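# Flip the small gear and mesh it with the big gear

## Task

The small gear sits inverted between the gear tester's two centres, with its teeth higher than the big gear's teeth. Turn it right side up and mount it so it meshes with the big gear. It only counts if the gear stays mounted on its own, without the robot holding it. Finish by opening the gripper and pulling the arm away.

## Robot and tools

Robot: two arms, left_arm and right_arm, each ending in a parallel gripper. Every position is given in one shared scene frame: the origin lies on the table top midway between the arms, +z is up, +x reaches out over the table, and left_arm sits on the +y side (the names are not image sides). Base roots: left_arm at (+0.015, +0.272, 0) m, right_arm at (+0.040, -0.317, 0) m, both yawed slightly (quat_wxyz about (1, 0, 0, -0.016)). In each gripper's own axes the fingers point along +z and close along y. The reported end_effector_position is the point between the finger pads, roughly 1 cm short of the fingertips. Joint ranges (rad), base to hand: waist -2.618 to 3.054, shoulder 0 to 3.142, elbow 0 to 3.142, wrist pitch -1.571 to 1.571, wrist yaw -1.571 to 1.571, wrist roll -2.094 to 2.094. A wrist camera mount sticks out near each hand, so allow clearance.

Row layout (shared by execute_actions and move): 14 numbers, each in [-1, 1], as a single list covering both arms: dx, dy, dz, rx, ry, rz, opening for left_arm, then those seven for right_arm. Send all 14 even when one arm is idle. The first six are an offset, not a pose: a displacement of that gripper relative to where it was measured when the action began, expressed in the gripper's own axes. A value of 1.0 equals 0.6 m of travel or 180 degrees; rx, ry, rz together make one rotation vector. Opening is absolute, not an offset: +1 means fully open (0.094 m), -1 means closed.

execute_actions(actions): actions is a list of actions; each action is a table of at most 15 rows, one row per control step of 1/30 s. A table shorter than 15 rows keeps its last row for the remaining steps. All rows in an action are measured from the pose at that action's start, not from the previous row. The first action of a call starts from the pose in the latest result. An empty list just returns state and images. Per step, the command is clipped to within 70 mm and 16 degrees of the measured pose, so large offsets need several actions; afterwards the arm drifts at most to the last clipped pose. Position is favoured over orientation when both cannot be met.

move(target, speed, blocking): target is one 14-number row as above, an offset from the pose in the most recent result that reported one. The grippers travel in straight lines, finishing together, over 0.5 to 10 s (cut off at 10 s). speed is each arm's top path speed in m/s, 0.002 to 0.5, default 0.25; rotation is capped at twice that value in rad/s. Openings are sent at the start. Paths ignore obstacles and the other arm, and the hand can lag, wander or overshoot speed near full reach. blocking=false returns after 0.5 s while motion continues; then use wait or stop before sending anything else. The result adds a move: line giving the ending (done, off_target, moving, held, fault), any limits (paced = pose clipped, held = steps blocked, after which it may surge fast) and each gripper's remaining distance.

wait(seconds): 0 to 10; lets the scene run with the last commands held, ending early if a running move finishes. stop(): brakes a running move; it needs braking room; fingers keep moving. zoom_image(camera, region): camera is cam_high, cam_low, cam_left_wrist or cam_right_wrist; region is [x0, y0, x1, y1] in pixels of that 504x504 image, top-left origin, no larger than 504 by 504. read_manual(section): only "licences"; no motion. finished_scene(scene): ends the current scene (give its number) once the last command has been held; irreversible, and reports whether the goal was met.

Results: a state line per arm with gripper position (m) and quat_wxyz in the scene frame (less accurate at long reach); Hand target lines showing where the controller is driving each gripper; grip_measured, the finger opening on the command scale (the final Joint positions value is the opening in metres; each gripper may be off by about 1 mm). Action calls also list step readings, with HELD marking steps where an arm was held back. "pose unreachable" means the clearance check altered or blocked a command. FAULT lines mean an arm stopped. MOTOR HOT warns from 75 °C; 90 °C stops that arm for 10 s; 100 °C makes it go limp and drop. Images arrive in order cam_high, cam_low, cam_left_wrist, cam_right_wrist; the calibration block gives K, distortion and world-to-camera transforms, which may be off by a few degrees and millimetres.

Practice: arms tend to finish a centimetre or more low and can sink further under zero offsets; to hold a pose, send the correcting offset in the first call of a reply and zeros afterwards, aiming higher if it still sags. To grip, command an opening about 0.03 below grip_measured (less for a gentler hold); pads can spike in force on first contact. Brief external tugs may hit held parts. Avoid dropping or knocking anything off the table, fast impacts, pushing far past contact, and any clash between the two arms. Release the gear only when it is seated and stable, then back away.

Each tool is called after ">>>" as name(argument=value, ...) on one line, values as JSON.

## Session

>>> execute_actions(actions=[])

Scene clock: 0.00 s.
left_arm: end_effector_position=(+0.2478, -0.1722, +0.2771) grip_measured=+1.000 end_effector_quat_wxyz=(-0.228, +0.018, +0.763, -0.604) | right_arm: end_effector_position=(+0.2314, -0.2789, +0.2532) grip_measured=+1.000 end_effector_quat_wxyz=(+0.203, -0.552, +0.762, -0.271)
Joint positions: left_arm=[-0.725  1.868  1.489 -0.054  1.163 -1.508  0.094] | right_arm=[ 0.736  0.93   1.206 -1.431  0.569 -0.671  0.094]
Joint velocities: left_arm=[ 0.007 -0.002 -0.012  0.007 -0.007 -0.022  0.   ] | right_arm=[-0.002 -0.012  0.007 -0.007  0.037  0.051  0.   ]
Hand target (left_arm): +0.246, -0.171, +0.289; -0.219, +0.033, +0.758, -0.613
Hand target (right_arm): +0.232, -0.280, +0.258; +0.210, -0.547, +0.763, -0.273

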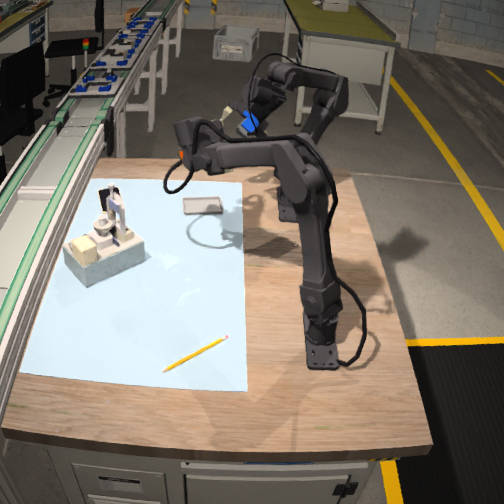

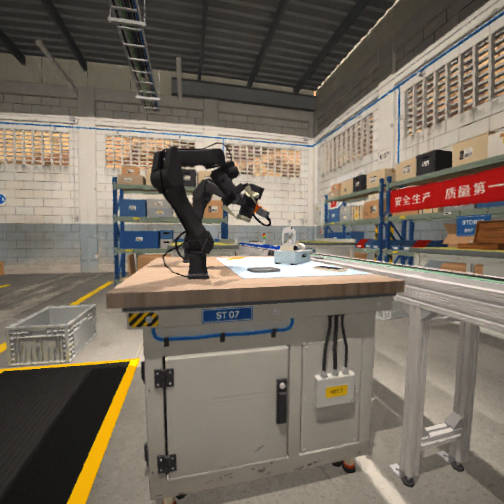

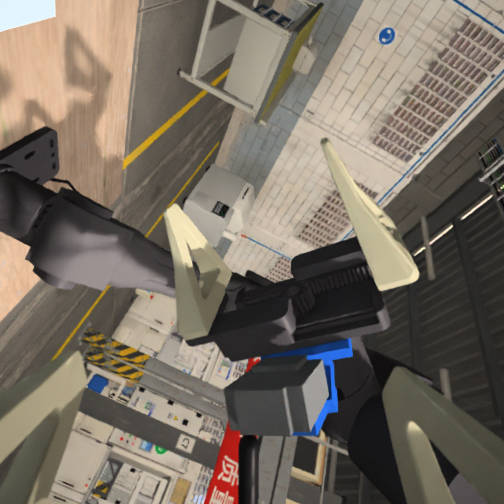

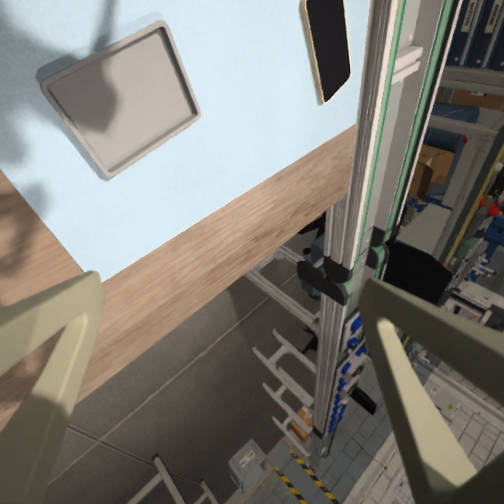

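>>> zoom_image(camera="cam_high", region=[50, 170, 170, 290])

>>> zoom_image(camera="cam_low", region=[250, 210, 340, 280])

Region (50, 170, 170, 290) of cam_high's 504x504 image, scaled by 4.200, with more detail than that image has.

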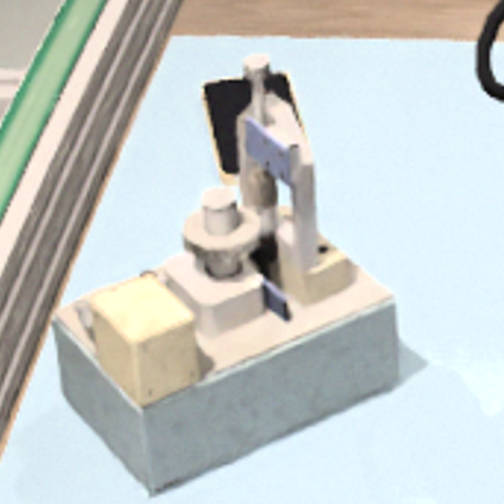

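Region (250, 210, 340, 280) of cam_low's 504x504 image, scaled by 5.600, with more detail than that image has.

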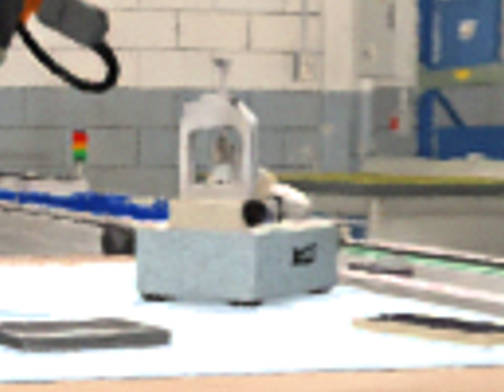

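>>> move(target=[0.029,0.189,-0.431,-0.358,-0.570,0.337,1, 0,0,0,0,0,0,1])

>>> move(target=[0,0,0,0,0,0,1, 0,0,0,0.142,-0.282,0.416,1])

Scene clock: 7.17 s.
left_arm: end_effector_position=(+0.2981, +0.0975, +0.2218) grip_measured=+1.000 end_effector_quat_wxyz=(+0.700, +0.011, +0.714, +0.001) | right_arm: end_effector_position=(+0.2314, -0.2789, +0.2532) grip_measured=+1.000 end_effector_quat_wxyz=(+0.203, -0.552, +0.762, -0.271)
Joint positions: left_arm=[-0.995  1.175  0.375  0.761 -1.014 -0.017  0.094] | right_arm=[ 0.736  0.93   1.206 -1.431  0.569 -0.671  0.094]
Joint velocities: left_arm=[ 0.012  0.012 -0.002  0.022 -0.037  0.007  0.   ] | right_arm=[-0.002  0.012 -0.007  0.051  0.007  0.037  0.   ]
Hand target (left_arm): +0.300, +0.102, +0.220; +0.701, +0.005, +0.713, +0.008
Hand target (right_arm): +0.231, -0.279, +0.253; +0.203, -0.552, +0.762, -0.271
Off the commanded pose (left_arm): 0.003 m, 2 deg.
Off the commanded pose (right_arm): 0.000 m, 0 deg.
move: done
camera_calibration (this result's frames):
cam_left_wrist: T_world_to_cam=[[-0.0346114, -0.996024, 0.0820848, 0.0866975], [-0.52841, -0.0514765, -0.847427, 0.39244], [0.848283, -0.0727051, -0.524528, -0.0426537], [0, 0, 0, 1]] pos_world=[0.246553, 0.103453, 0.303075]

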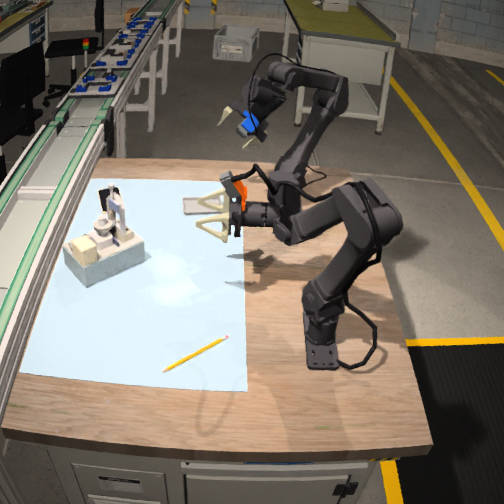

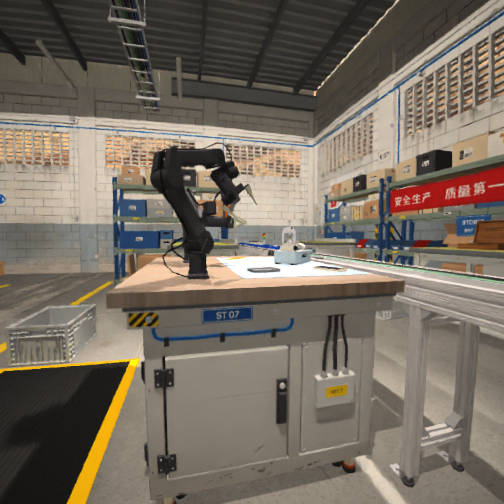

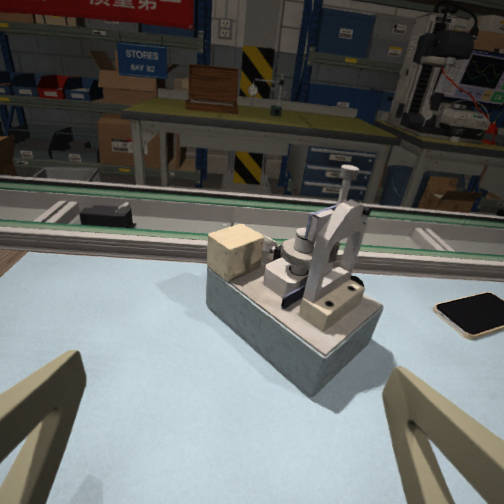

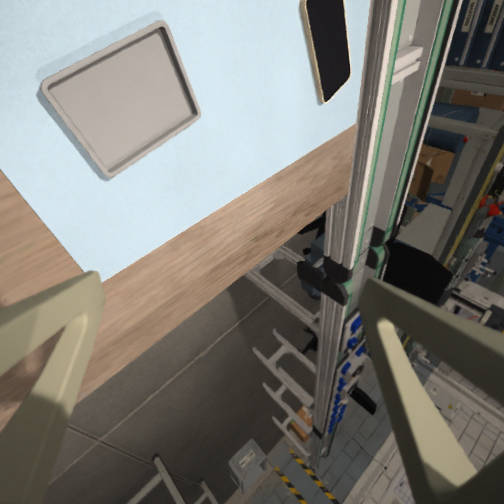

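Scene clock: 11.30 s.
left_arm: end_effector_position=(+0.2981, +0.0975, +0.2218) grip_measured=+1.000 end_effector_quat_wxyz=(+0.700, +0.011, +0.714, +0.001) | right_arm: end_effector_position=(+0.2301, -0.2824, +0.2554) grip_measured=+1.000 end_effector_quat_wxyz=(+0.702, +0.007, +0.712, +0.010)
Joint positions: left_arm=[-0.995  1.175  0.375  0.761 -1.014 -0.017  0.094] | right_arm=[ 1.237  0.006  0.356 -0.388  1.201  0.058  0.094]
Joint velocities: left_arm=[-0.002 -0.002  0.002 -0.037  0.037 -0.022  0.   ] | right_arm=[ 0.007 -0.012 -0.022  0.007  0.022  0.022  0.   ]
Hand target (left_arm): +0.298, +0.097, +0.222; +0.700, +0.011, +0.714, +0.001
Hand target (right_arm): +0.230, -0.281, +0.252; +0.702, +0.004, +0.712, +0.005
Off the commanded pose (left_arm): 0.000 m, 0 deg.
Off the commanded pose (right_arm): 0.004 m, 2 deg.
move: done
camera_calibration (this result's frames):
cam_left_wrist: T_world_to_cam=[[-0.0346277, -0.995997, 0.0824032, 0.0866218], [-0.528243, -0.0517533, -0.847515, 0.392491], [0.848387, -0.0728764, -0.524337, -0.0426786], [0, 0, 0, 1]] pos_world=[0.246538, 0.103477, 0.303126]
cam_right_wrist: T_world_to_cam=[[-0.0655104, -0.996034, 0.060208, -0.29015], [-0.563088, -0.0129127, -0.826296, 0.352042], [0.823796, -0.0880334, -0.560009, 0.0267722], [0, 0, 0, 1]] pos_world=[0.157168, -0.282096, 0.323353]

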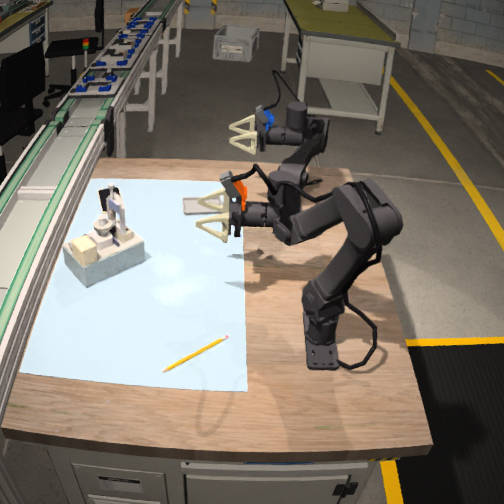

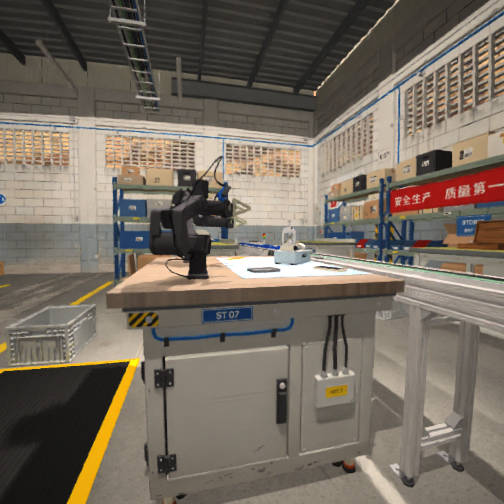

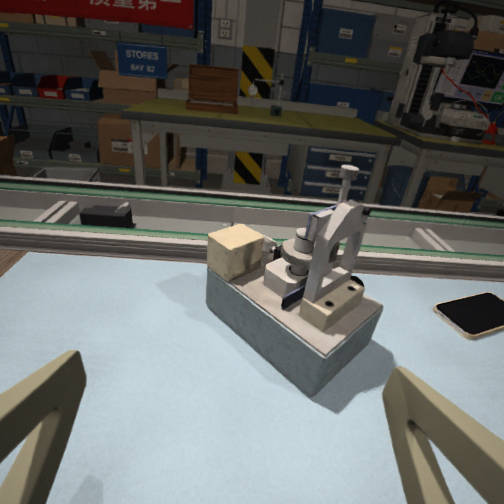

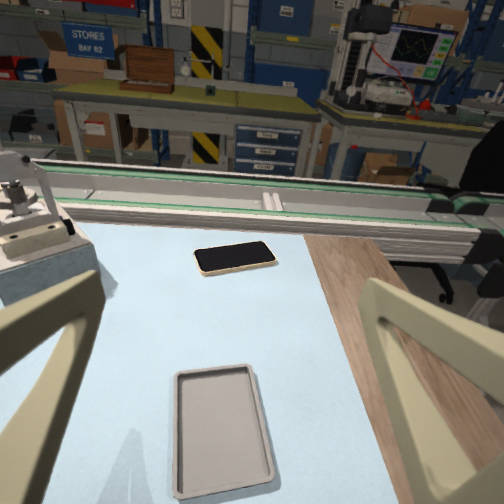

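>>> zoom_image(camera="cam_left_wrist", region=[195, 155, 395, 355])

>>> zoom_image(camera="cam_right_wrist", region=[0, 140, 130, 300])

Region (195, 155, 395, 355) of cam_left_wrist's 504x504 image, scaled by 2.520, with more detail than that image has.

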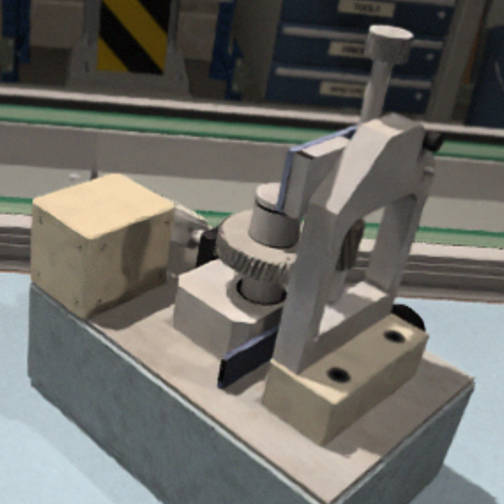

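Region (0, 140, 130, 300) of cam_right_wrist's 504x504 image, scaled by 3.150, with more detail than that image has; it fills the left 410 columns of this view, and the rest is white.

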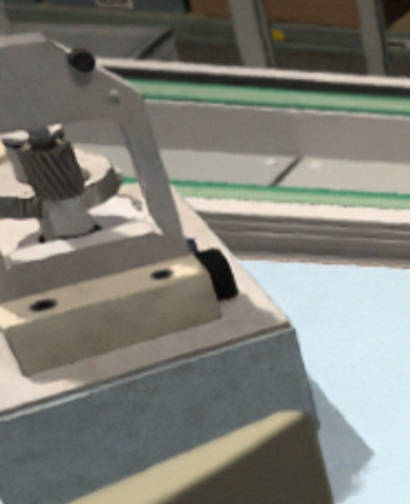

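>>> move(target=[0.05,0.02,0.167,0.222,0,0,1, 0.083,0.133,0.217,-0.278,0,0,1])

Scene clock: 14.37 s.
left_arm: end_effector_position=(+0.3938, +0.1061, +0.1749) grip_measured=+1.000 end_effector_quat_wxyz=(+0.640, +0.245, +0.684, -0.248) | right_arm: end_effector_position=(+0.3541, -0.1974, +0.1965) grip_measured=+1.000 end_effector_quat_wxyz=(+0.631, -0.299, +0.649, +0.301)
Joint positions: left_arm=[-0.173  1.559  0.448  1.046  0.506  0.007  0.094] | right_arm=[-0.06   1.271  0.304  0.927 -0.966 -0.019  0.094]
Joint velocities: left_arm=[-0.022  0.007 -0.007  0.007 -0.007  0.007  0.   ] | right_arm=[ 0.022  0.002  0.002 -0.051  0.007 -0.022  0.   ]
Hand target (left_arm): +0.401, +0.107, +0.188; +0.656, +0.246, +0.669, -0.246
Hand target (right_arm): +0.359, -0.200, +0.205; +0.638, -0.301, +0.642, +0.299
Off the commanded pose (left_arm): 0.016 m, 2 deg.
Off the commanded pose (right_arm): 0.011 m, 2 deg.
move: off_target (left_arm, right_arm); limits=paced
camera_calibration (this result's frames):
cam_left_wrist: T_world_to_cam=[[-0.660857, -0.740232, 0.123789, 0.314641], [-0.483476, 0.293735, -0.824603, 0.345367], [0.574037, -0.604794, -0.552001, 0.0215102], [0, 0, 0, 1]] pos_world=[0.362562, 0.14447, 0.257716]
cam_right_wrist: T_world_to_cam=[[0.720364, -0.690005, 0.0704916, -0.413675], [-0.350834, -0.450159, -0.821141, 0.211875], [0.598324, 0.566789, -0.566356, 0.109422], [0, 0, 0, 1]] pos_world=[0.306859, -0.25208, 0.265111]

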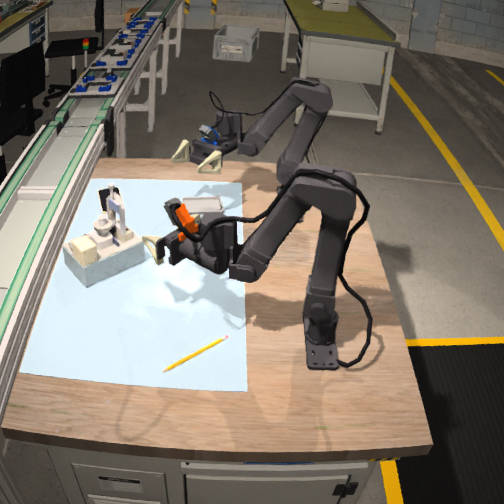

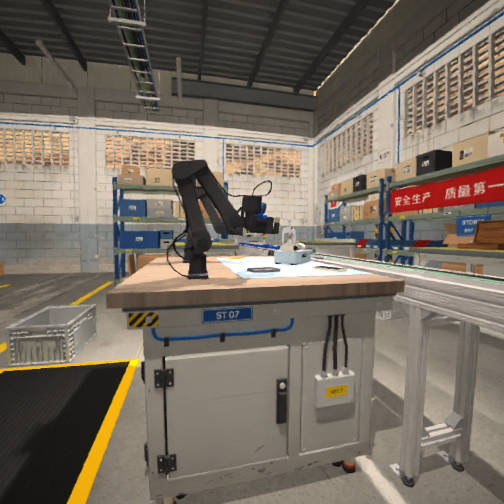

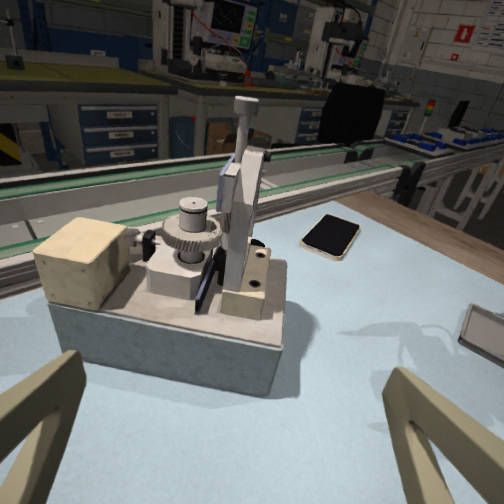

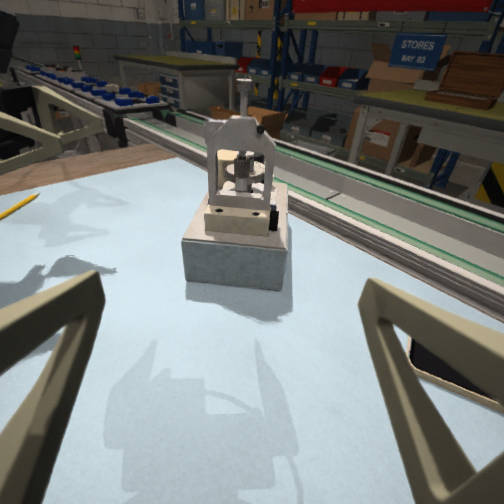

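>>> zoom_image(camera="cam_left_wrist", region=[60, 90, 300, 330])

>>> zoom_image(camera="cam_right_wrist", region=[160, 70, 320, 250])

Region (60, 90, 300, 330) of cam_left_wrist's 504x504 image, scaled by 2.100, with more detail than that image has.

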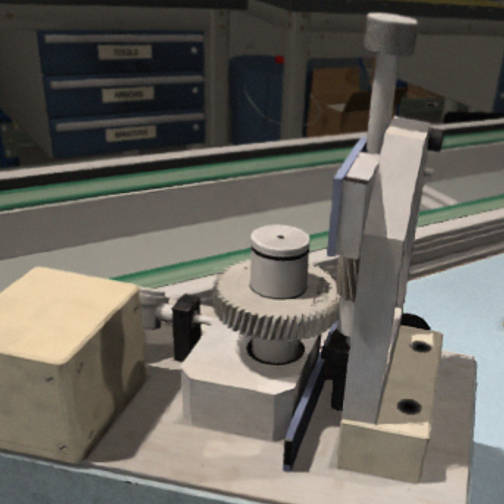

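Region (160, 70, 320, 250) of cam_right_wrist's 504x504 image, scaled by 2.800, with more detail than that image has.

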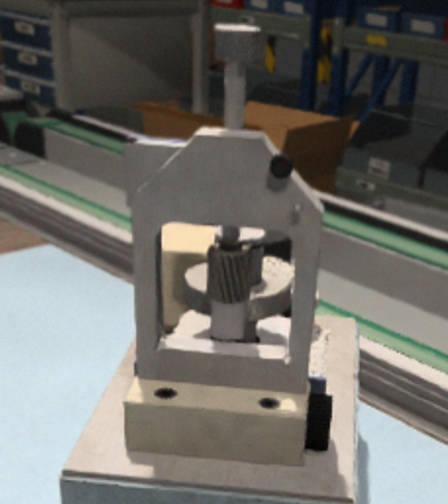

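>>> move(target=[-0.02,0,0.01,0,0,0,1, -0.172,-0.203,0.267,-0.217,0.160,-0.058,1])

Scene clock: 18.87 s.
left_arm: end_effector_position=(+0.3958, +0.1065, +0.1661) grip_measured=+1.000 end_effector_quat_wxyz=(+0.624, +0.241, +0.701, -0.248) | right_arm: end_effector_position=(+0.5568, -0.1568, +0.2839) grip_measured=+1.000 end_effector_quat_wxyz=(+0.443, -0.535, +0.645, +0.319)
Joint positions: left_arm=[-0.173  1.559  0.461  0.985  0.501  0.007  0.094] | right_arm=[ 0.034  2.494  2.837 -1.393 -1.086 -1.062  0.094]
Joint velocities: left_arm=[-0.002 -0.002 -0.012 -0.081 -0.022  0.037  0.   ] | right_arm=[-0.007 -0.017  0.017 -0.022 -0.022 -0.066  0.   ]
Hand target (left_arm): +0.398, +0.102, +0.187; +0.641, +0.245, +0.684, -0.248
Hand target (right_arm): +0.552, -0.150, +0.292; +0.448, -0.544, +0.634, +0.319
Off the commanded pose (left_arm): 0.021 m, 3 deg.
Off the commanded pose (right_arm): 0.012 m, 15 deg.
elbow stopped short (right arm): the move would have taken joint 3 (elbow) straighter than the controller allows; a more bent joint 3 avoids this.
move: off_target (left_arm, right_arm); limits=paced
camera_calibration (this result's frames):
cam_left_wrist: T_world_to_cam=[[-0.650829, -0.74486, 0.146987, 0.310019], [-0.523049, 0.299561, -0.797924, 0.349645], [0.55031, -0.596193, -0.584561, 0.0296033], [0, 0, 0, 1]] pos_world=[0.36836, 0.14383, 0.250727]
cam_right_wrist: T_world_to_cam=[[0.953672, -0.25152, 0.165067, -0.625819], [-0.12745, -0.834774, -0.535639, 0.107294], [0.272518, 0.489786, -0.828157, 0.258333], [0, 0, 0, 1]] pos_world=[0.5401, -0.194367, 0.374714]

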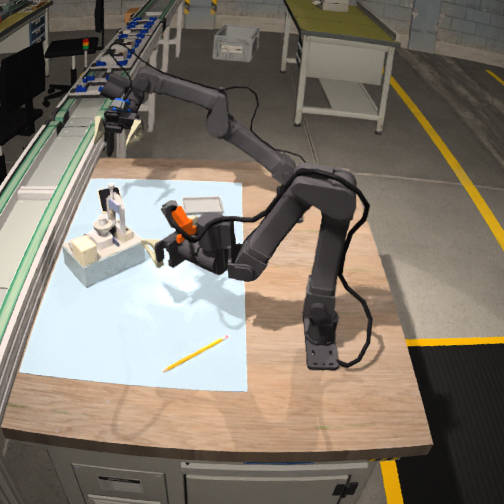

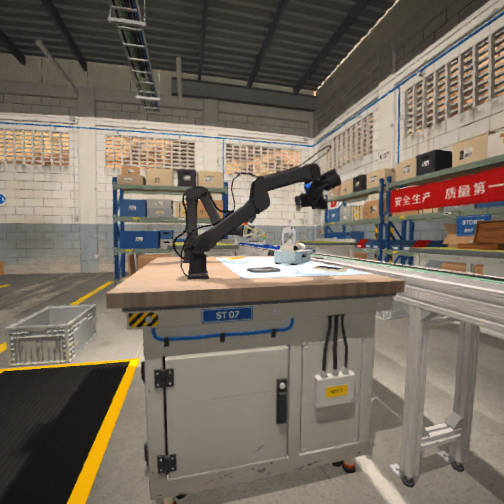

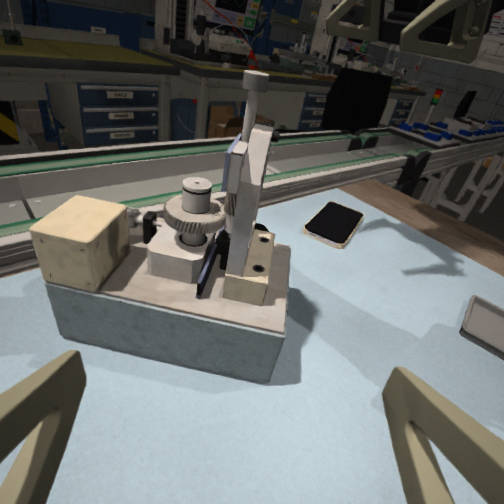

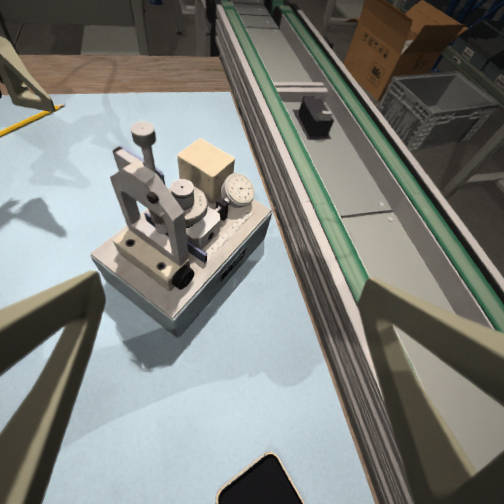

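>>> zoom_image(camera="cam_right_wrist", region=[85, 110, 285, 310])

Region (85, 110, 285, 310) of cam_right_wrist's 504x504 image, scaled by 2.520, with more detail than that image has.

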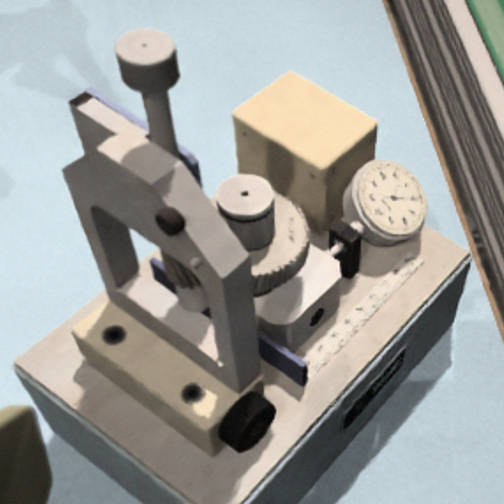

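>>> zoom_image(camera="cam_high", region=[85, 178, 145, 238])

Region (85, 178, 145, 238) of cam_high's 504x504 image, scaled by 8.400, with more detail than that image has.

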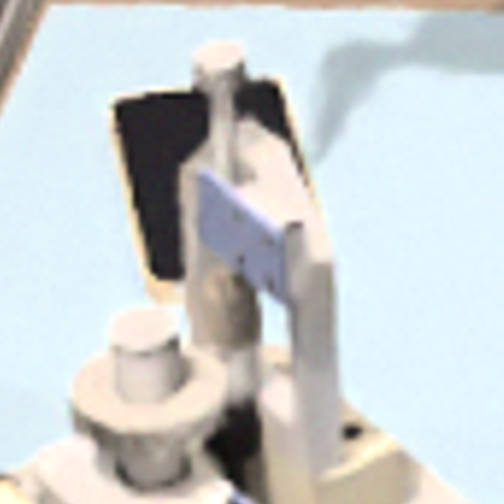

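>>> move(target=[-0.15,0.018,0.157,0.033,-0.035,0,0, 0.157,0.224,0.123,0.182,-0.123,0.058,-0.45])

Scene clock: 23.60 s.
left_arm: end_effector_position=(+0.4816, +0.0577, +0.2382) grip_measured=+0.003 end_effector_quat_wxyz=(+0.646, +0.252, +0.659, -0.291) | right_arm: end_effector_position=(+0.4426, -0.1032, +0.1677) grip_measured=-0.447 end_effector_quat_wxyz=(+0.663, -0.257, +0.653, +0.260)
Joint positions: left_arm=[-0.223  1.771  0.941  0.836  0.532 -0.06   0.047] | right_arm=[ 0.356  1.8    0.563  1.253 -0.423  0.005  0.026]
Joint velocities: left_arm=[-0.007  0.002  0.007  0.037  0.007 -0.022 -0.001] | right_arm=[-0.002 -0.012  0.002 -0.022 -0.007 -0.022 -0.   ]
Hand target (left_arm): +0.483, +0.051, +0.247; +0.649, +0.258, +0.652, -0.297
Hand target (right_arm): +0.439, -0.100, +0.163; +0.660, -0.255, +0.656, +0.264
Off the commanded pose (left_arm): 0.010 m, 1 deg.
Off the commanded pose (right_arm): 0.009 m, 1 deg.
move: done; limits=paced
camera_calibration (this result's frames):
cam_left_wrist: T_world_to_cam=[[-0.717056, -0.679732, 0.154255, 0.34528], [-0.442787, 0.273309, -0.853956, 0.442835], [0.538302, -0.680637, -0.496955, -0.0147814], [0, 0, 0, 1]] pos_world=[0.451624, 0.103606, 0.317555]
cam_right_wrist: T_world_to_cam=[[0.623445, -0.777423, 0.0832457, -0.378698], [-0.374004, -0.390027, -0.841427, 0.281487], [0.686613, 0.49345, -0.53392, -0.0652983], [0, 0, 0, 1]] pos_world=[0.38621, -0.1524, 0.233512]

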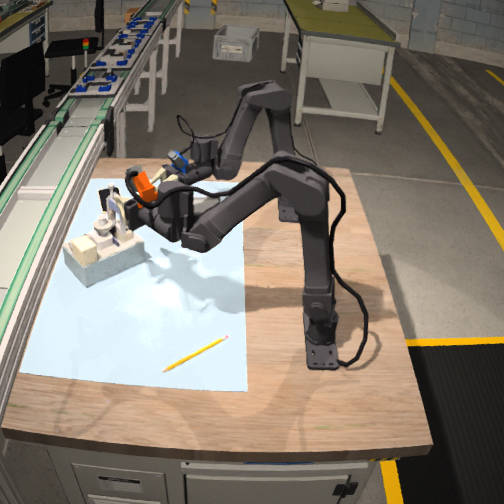

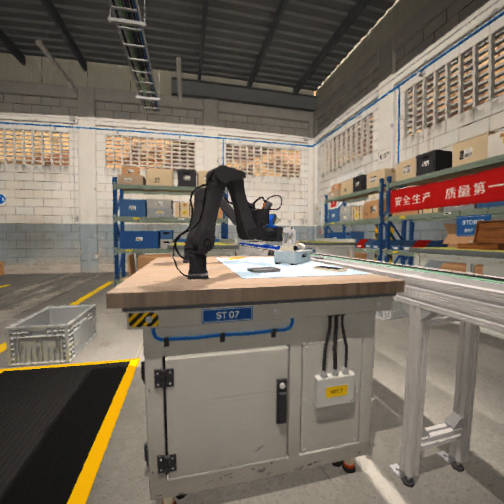

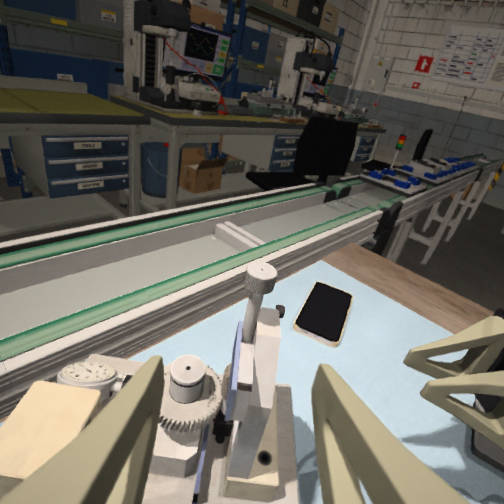

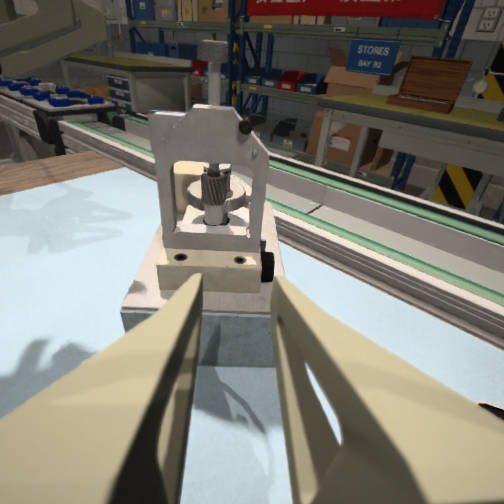

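>>> move(target=[0.0,-0.017,0.067,0,0,0.02,0, 0.018,0.027,0.083,0,0,0,-0.45], speed=0.1)

Scene clock: 25.53 s.
left_arm: end_effector_position=(+0.4981, +0.0258, +0.2301) grip_measured=+0.003 end_effector_quat_wxyz=(+0.648, +0.271, +0.657, -0.273) | right_arm: end_effector_position=(+0.4626, -0.0631, +0.1502) grip_measured=-0.447 end_effector_quat_wxyz=(+0.657, -0.257, +0.659, +0.260)
Joint positions: left_arm=[-0.294  1.865  1.044  0.809  0.463 -0.003  0.047] | right_arm=[ 0.455  1.945  0.694  1.25  -0.325  0.005  0.026]
Joint velocities: left_arm=[-0.007 -0.007  0.007  0.007  0.007  0.007 -0.   ] | right_arm=[-0.022 -0.012 -0.002  0.007  0.095  0.022  0.001]
Hand target (left_arm): +0.502, +0.022, +0.239; +0.655, +0.273, +0.650, -0.270
Hand target (right_arm): +0.468, -0.058, +0.157; +0.663, -0.256, +0.653, +0.260
Off the commanded pose (left_arm): 0.011 m, 1 deg.
Off the commanded pose (right_arm): 0.011 m, 1 deg.
move: off_target (left_arm, right_arm)
camera_calibration (this result's frames):
cam_left_wrist: T_world_to_cam=[[-0.721032, -0.68469, 0.106361, 0.349844], [-0.422278, 0.312513, -0.850892, 0.440053], [0.549358, -0.658434, -0.514461, -0.0514858], [0, 0, 0, 1]] pos_world=[0.466358, 0.0681128, 0.31074]
cam_right_wrist: T_world_to_cam=[[0.6251, -0.776714, 0.0772357, -0.358288], [-0.388029, -0.395086, -0.832671, 0.294753], [0.677262, 0.490532, -0.548356, -0.101886], [0, 0, 0, 1]] pos_world=[0.407342, -0.111856, 0.217235]

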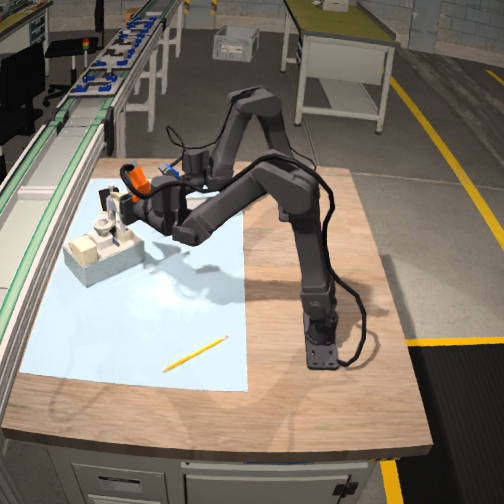

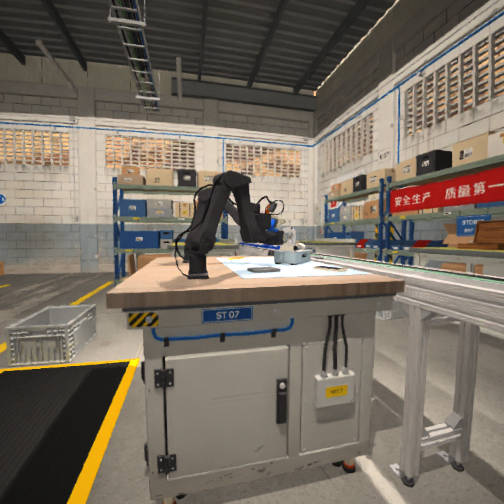

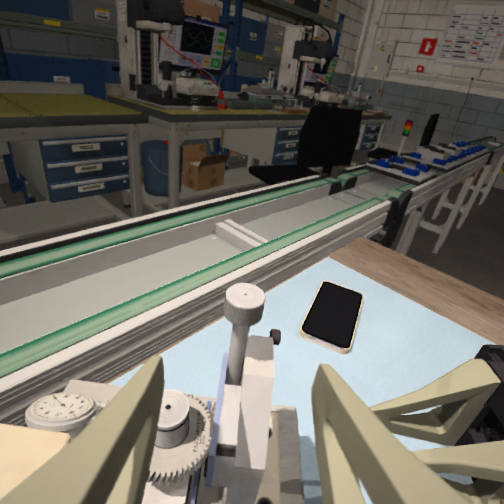

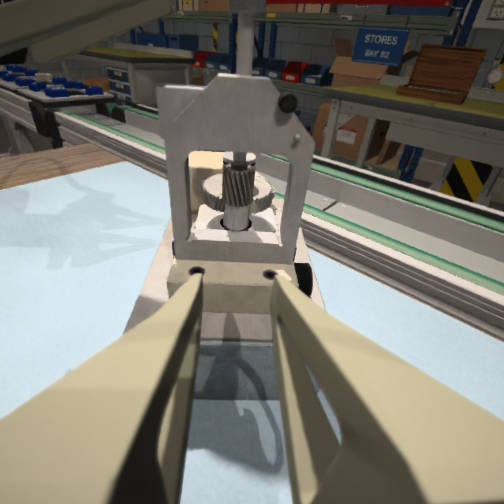

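>>> move(target=[-0.012,-0.003,0.075,0,0,0,0, -0.02,0,0.01,0,0,0,-0.45], speed=0.1)

Scene clock: 26.90 s.
left_arm: end_effector_position=(+0.5248, -0.0034, +0.2271) grip_measured=+0.003 end_effector_quat_wxyz=(+0.642, +0.271, +0.664, -0.273) | right_arm: end_effector_position=(+0.4625, -0.0635, +0.1371) grip_measured=-0.447 end_effector_quat_wxyz=(+0.638, -0.257, +0.679, +0.258)
Joint positions: left_arm=[-0.34   1.977  1.21   0.737  0.417 -0.002  0.047] | right_arm=[ 0.455  1.945  0.694  1.195 -0.323  0.005  0.026]
Joint velocities: left_arm=[-0.002 -0.002  0.002  0.051 -0.037 -0.081 -0.002] | right_arm=[ 0.002  0.002  0.022 -0.081 -0.051 -0.007  0.   ]
Hand target (left_arm): +0.528, -0.008, +0.237; +0.648, +0.271, +0.657, -0.273
Hand target (right_arm): +0.466, -0.059, +0.162; +0.657, -0.257, +0.659, +0.260
Off the commanded pose (left_arm): 0.011 m, 1 deg.
Off the commanded pose (right_arm): 0.026 m, 3 deg.
move: off_target (left_arm, right_arm)
camera_calibration (this result's frames):
cam_left_wrist: T_world_to_cam=[[-0.719558, -0.685267, 0.11245, 0.347229], [-0.435732, 0.319452, -0.84148, 0.462825], [0.540716, -0.654492, -0.528457, -0.0791623], [0, 0, 0, 1]] pos_world=[0.494324, 0.0382835, 0.308578]
cam_right_wrist: T_world_to_cam=[[0.627119, -0.776326, 0.0635559, -0.356554], [-0.42947, -0.412689, -0.80327, 0.297692], [0.649829, 0.47645, -0.592214, -0.0909524], [0, 0, 0, 1]] pos_world=[0.410555, -0.110614, 0.207925]

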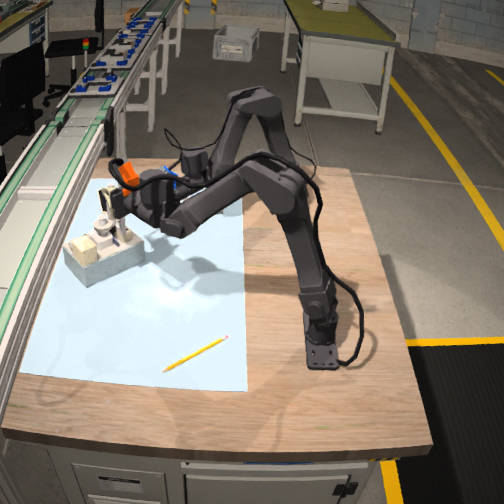

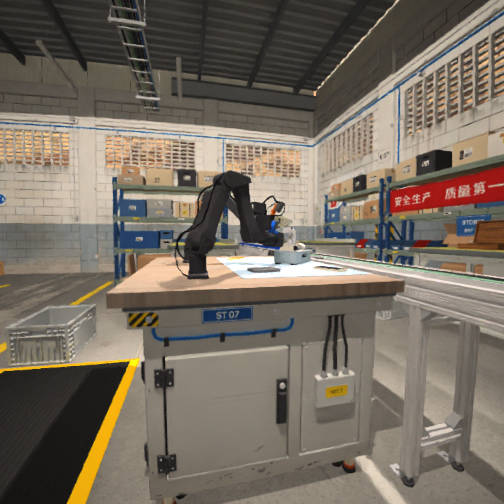

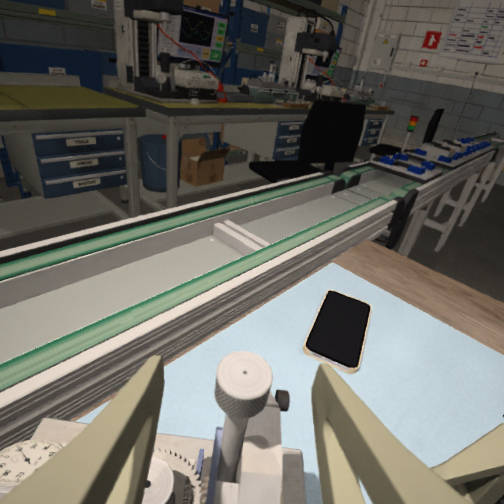

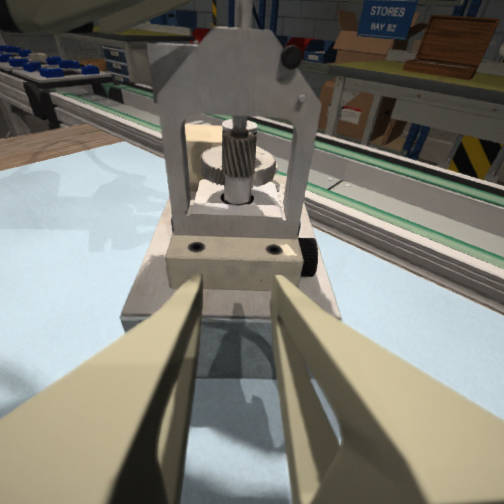

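>>> move(target=[-0.012,0,0.01,0,0,0,-0.75, -0.055,0,0.01,0,-0.02,0,-0.45], speed=0.1)

Scene clock: 27.97 s.
left_arm: end_effector_position=(+0.5247, -0.0042, +0.2267) grip_measured=-0.705 end_effector_quat_wxyz=(+0.639, +0.273, +0.665, -0.274) | right_arm: end_effector_position=(+0.4618, -0.0638, +0.1462) grip_measured=-0.447 end_effector_quat_wxyz=(+0.641, -0.253, +0.675, +0.262)
Joint positions: left_arm=[-0.34   1.977  1.214  0.727  0.422 -0.001  0.014] | right_arm=[ 0.455  1.919  0.694  1.183 -0.323  0.016  0.026]
Joint velocities: left_arm=[ 0.007  0.017 -0.007 -0.007  0.007 -0.051 -0.001] | right_arm=[ 0.017  0.002  0.022 -0.037  0.007 -0.007  0.   ]
Hand target (left_arm): +0.529, -0.008, +0.234; +0.642, +0.271, +0.663, -0.273
Hand target (right_arm): +0.468, -0.059, +0.170; +0.659, -0.249, +0.658, +0.267
Off the commanded pose (left_arm): 0.009 m, 0 deg.
Off the commanded pose (right_arm): 0.025 m, 3 deg.
move: off_target (right_arm)
camera_calibration (this result's frames):
cam_left_wrist: T_world_to_cam=[[-0.722114, -0.682212, 0.114625, 0.347529], [-0.438553, 0.323313, -0.838535, 0.463495], [0.534999, -0.655786, -0.532654, -0.0758518], [0, 0, 0, 1]] pos_world=[0.494803, 0.0374919, 0.308418]
cam_right_wrist: T_world_to_cam=[[0.626442, -0.777514, 0.0551574, -0.355481], [-0.426349, -0.401027, -0.810805, 0.30497], [0.652532, 0.484405, -0.582712, -0.0871349], [0, 0, 0, 1]] pos_world=[0.40957, -0.111881, 0.216104]

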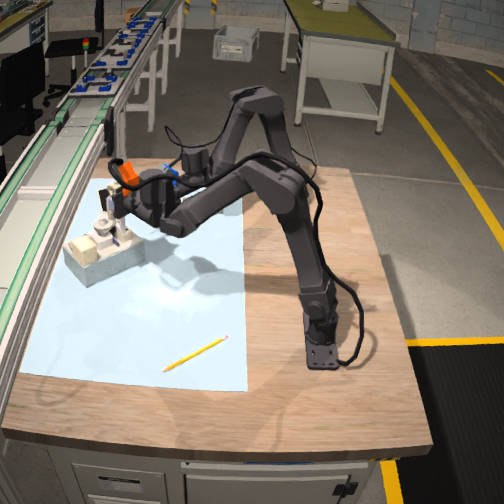

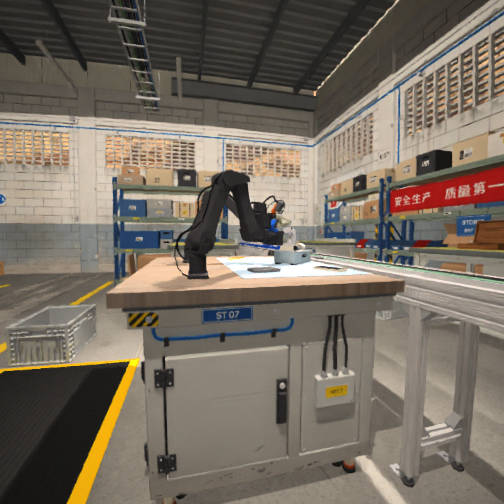

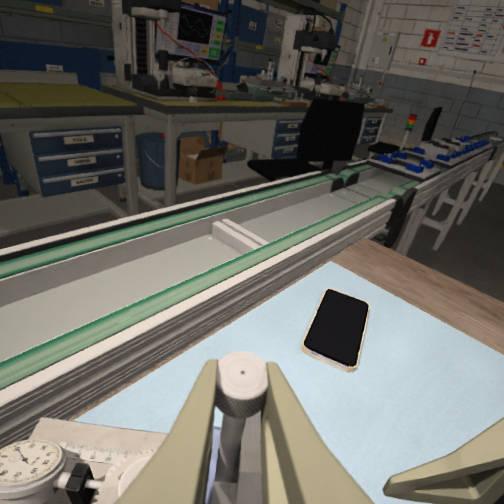

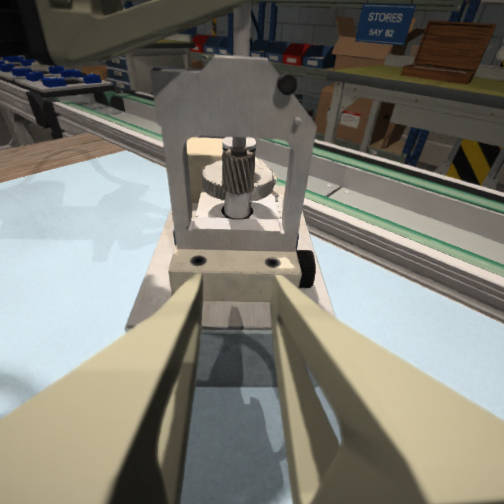

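>>> move(target=[-0.012,0,0.006,0,0,0,-0.75, -0.04,0,0.07,0,-0.02,0,-0.45], speed=0.08)

Scene clock: 29.07 s.
left_arm: end_effector_position=(+0.5246, -0.0043, +0.2265) grip_measured=-0.705 end_effector_quat_wxyz=(+0.639, +0.273, +0.665, -0.275) | right_arm: end_effector_position=(+0.4896, -0.0416, +0.1619) grip_measured=-0.447 end_effector_quat_wxyz=(+0.659, -0.247, +0.659, +0.266)
Joint positions: left_arm=[-0.34   1.977  1.214  0.726  0.422 -0.001  0.014] | right_arm=[ 0.481  1.997  0.845  1.161 -0.294  0.028  0.026]
Joint velocities: left_arm=[-0.012 -0.007 -0.017 -0.007  0.022 -0.11  -0.001] | right_arm=[ 0.002 -0.007 -0.012 -0.007  0.051  0.081  0.002]
Hand target (left_arm): +0.527, -0.007, +0.234; +0.639, +0.273, +0.665, -0.274
Hand target (right_arm): +0.493, -0.035, +0.168; +0.662, -0.244, +0.655, +0.271
Off the commanded pose (left_arm): 0.008 m, 0 deg.
Off the commanded pose (right_arm): 0.010 m, 1 deg.
move: done
camera_calibration (this result's frames):
cam_left_wrist: T_world_to_cam=[[-0.722551, -0.68169, 0.114974, 0.347564], [-0.43891, 0.323858, -0.838137, 0.463432], [0.534114, -0.65606, -0.533205, -0.0753637], [0, 0, 0, 1]] pos_world=[0.494791, 0.0374012, 0.308275]
cam_right_wrist: T_world_to_cam=[[0.621694, -0.781215, 0.0565622, -0.354558], [-0.394769, -0.374891, -0.838817, 0.328615], [0.676501, 0.499159, -0.541467, -0.124609], [0, 0, 0, 1]] pos_world=[0.434452, -0.0915914, 0.228231]

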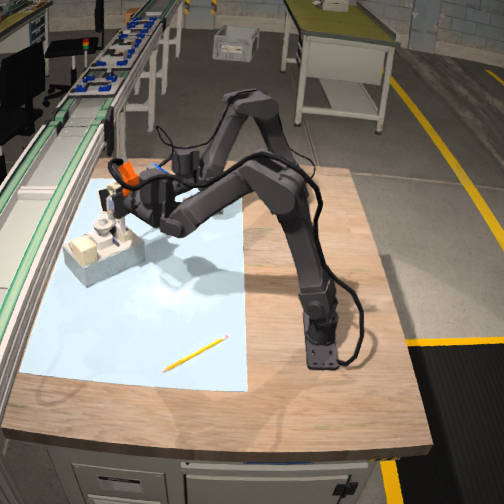

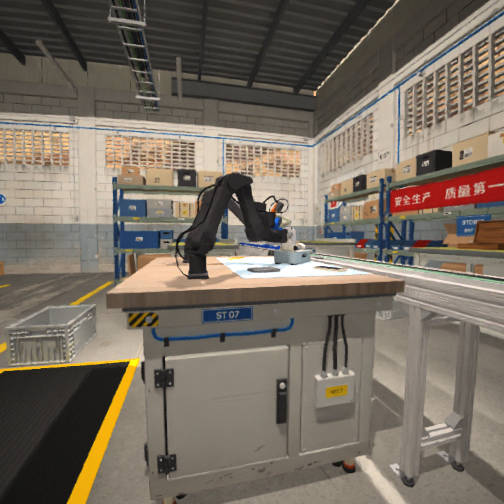

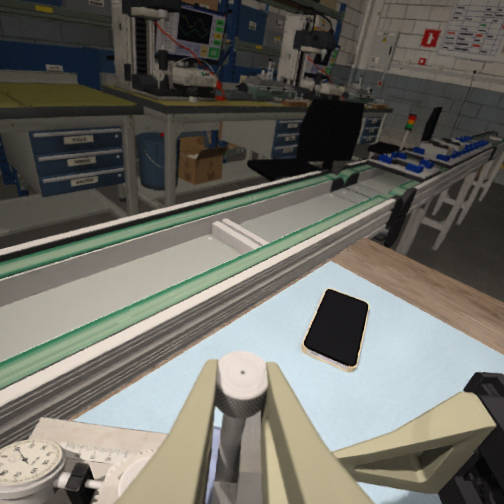

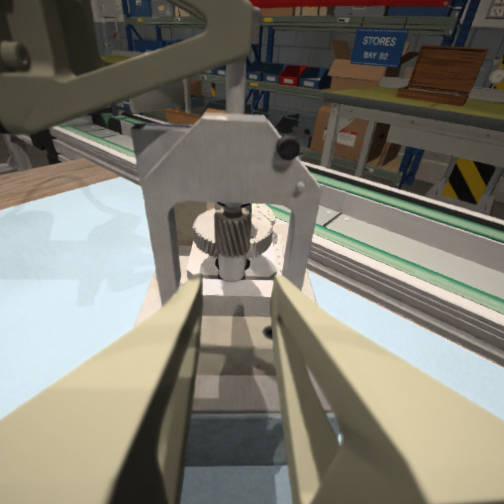

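>>> move(target=[-0.012,0,0.006,0,0,0,-0.75, -0.008,0.01,0.055,0,0,-0.01,-0.45], speed=0.05)

Scene clock: 30.40 s.
left_arm: end_effector_position=(+0.5246, -0.0043, +0.2265) grip_measured=-0.705 end_effector_quat_wxyz=(+0.639, +0.273, +0.665, -0.275) | right_arm: end_effector_position=(+0.5060, -0.0220, +0.1592) grip_measured=-0.447 end_effector_quat_wxyz=(+0.656, -0.254, +0.663, +0.258)
Joint positions: left_arm=[-0.34   1.977  1.214  0.726  0.422 -0.001  0.014] | right_arm=[ 0.51   2.054  0.953  1.093 -0.262  0.007  0.026]
Joint velocities: left_arm=[-0.017  0.002  0.002  0.037  0.022 -0.022 -0.001] | right_arm=[-0.002 -0.002 -0.002 -0.051  0.081 -0.037  0.001]
Hand target (left_arm): +0.527, -0.007, +0.234; +0.639, +0.273, +0.665, -0.275
Hand target (right_arm): +0.509, -0.015, +0.167; +0.663, -0.257, +0.655, +0.256
Off the commanded pose (left_arm): 0.008 m, 0 deg.
Off the commanded pose (right_arm): 0.011 m, 1 deg.
move: off_target (right_arm)
camera_calibration (this result's frames):
cam_left_wrist: T_world_to_cam=[[-0.722551, -0.68169, 0.114974, 0.347564], [-0.43891, 0.323858, -0.838137, 0.463432], [0.534114, -0.65606, -0.533205, -0.0753637], [0, 0, 0, 1]] pos_world=[0.494791, 0.0374012, 0.308275]
cam_right_wrist: T_world_to_cam=[[0.619671, -0.781375, 0.0738992, -0.351074], [-0.396786, -0.393119, -0.829469, 0.339291], [0.677178, 0.484675, -0.553643, -0.145749], [0, 0, 0, 1]] pos_world=[0.450874, -0.0702981, 0.226682]

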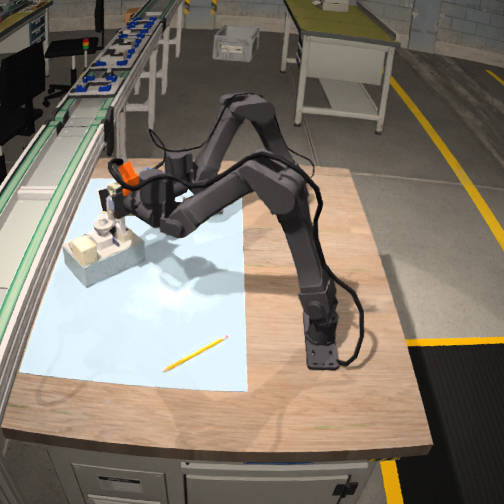

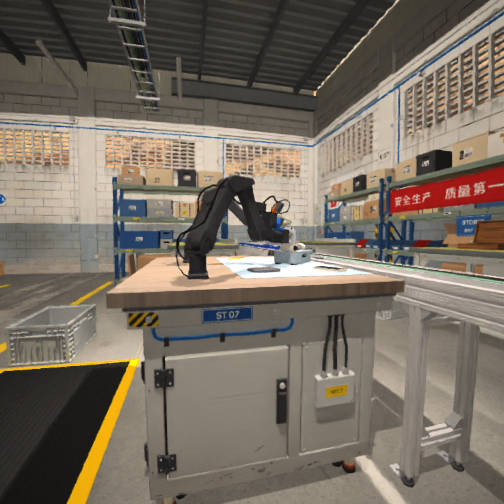

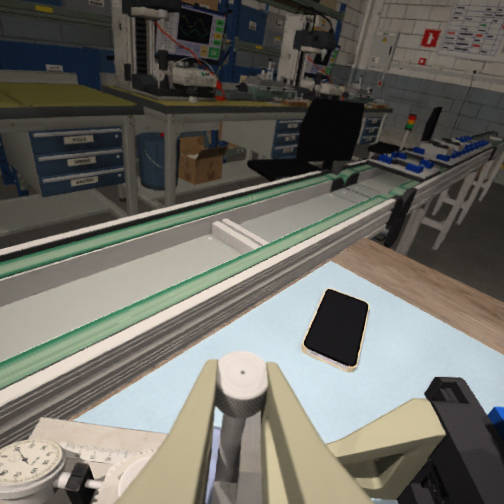

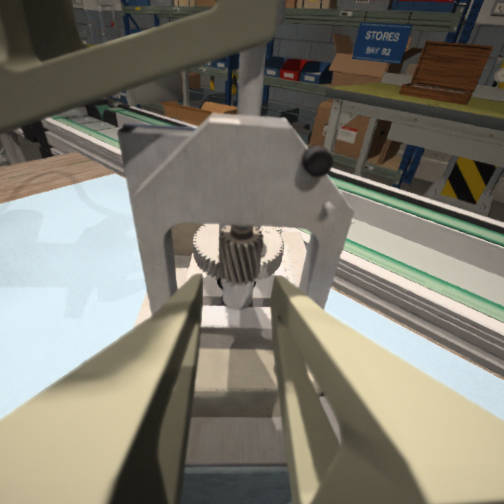

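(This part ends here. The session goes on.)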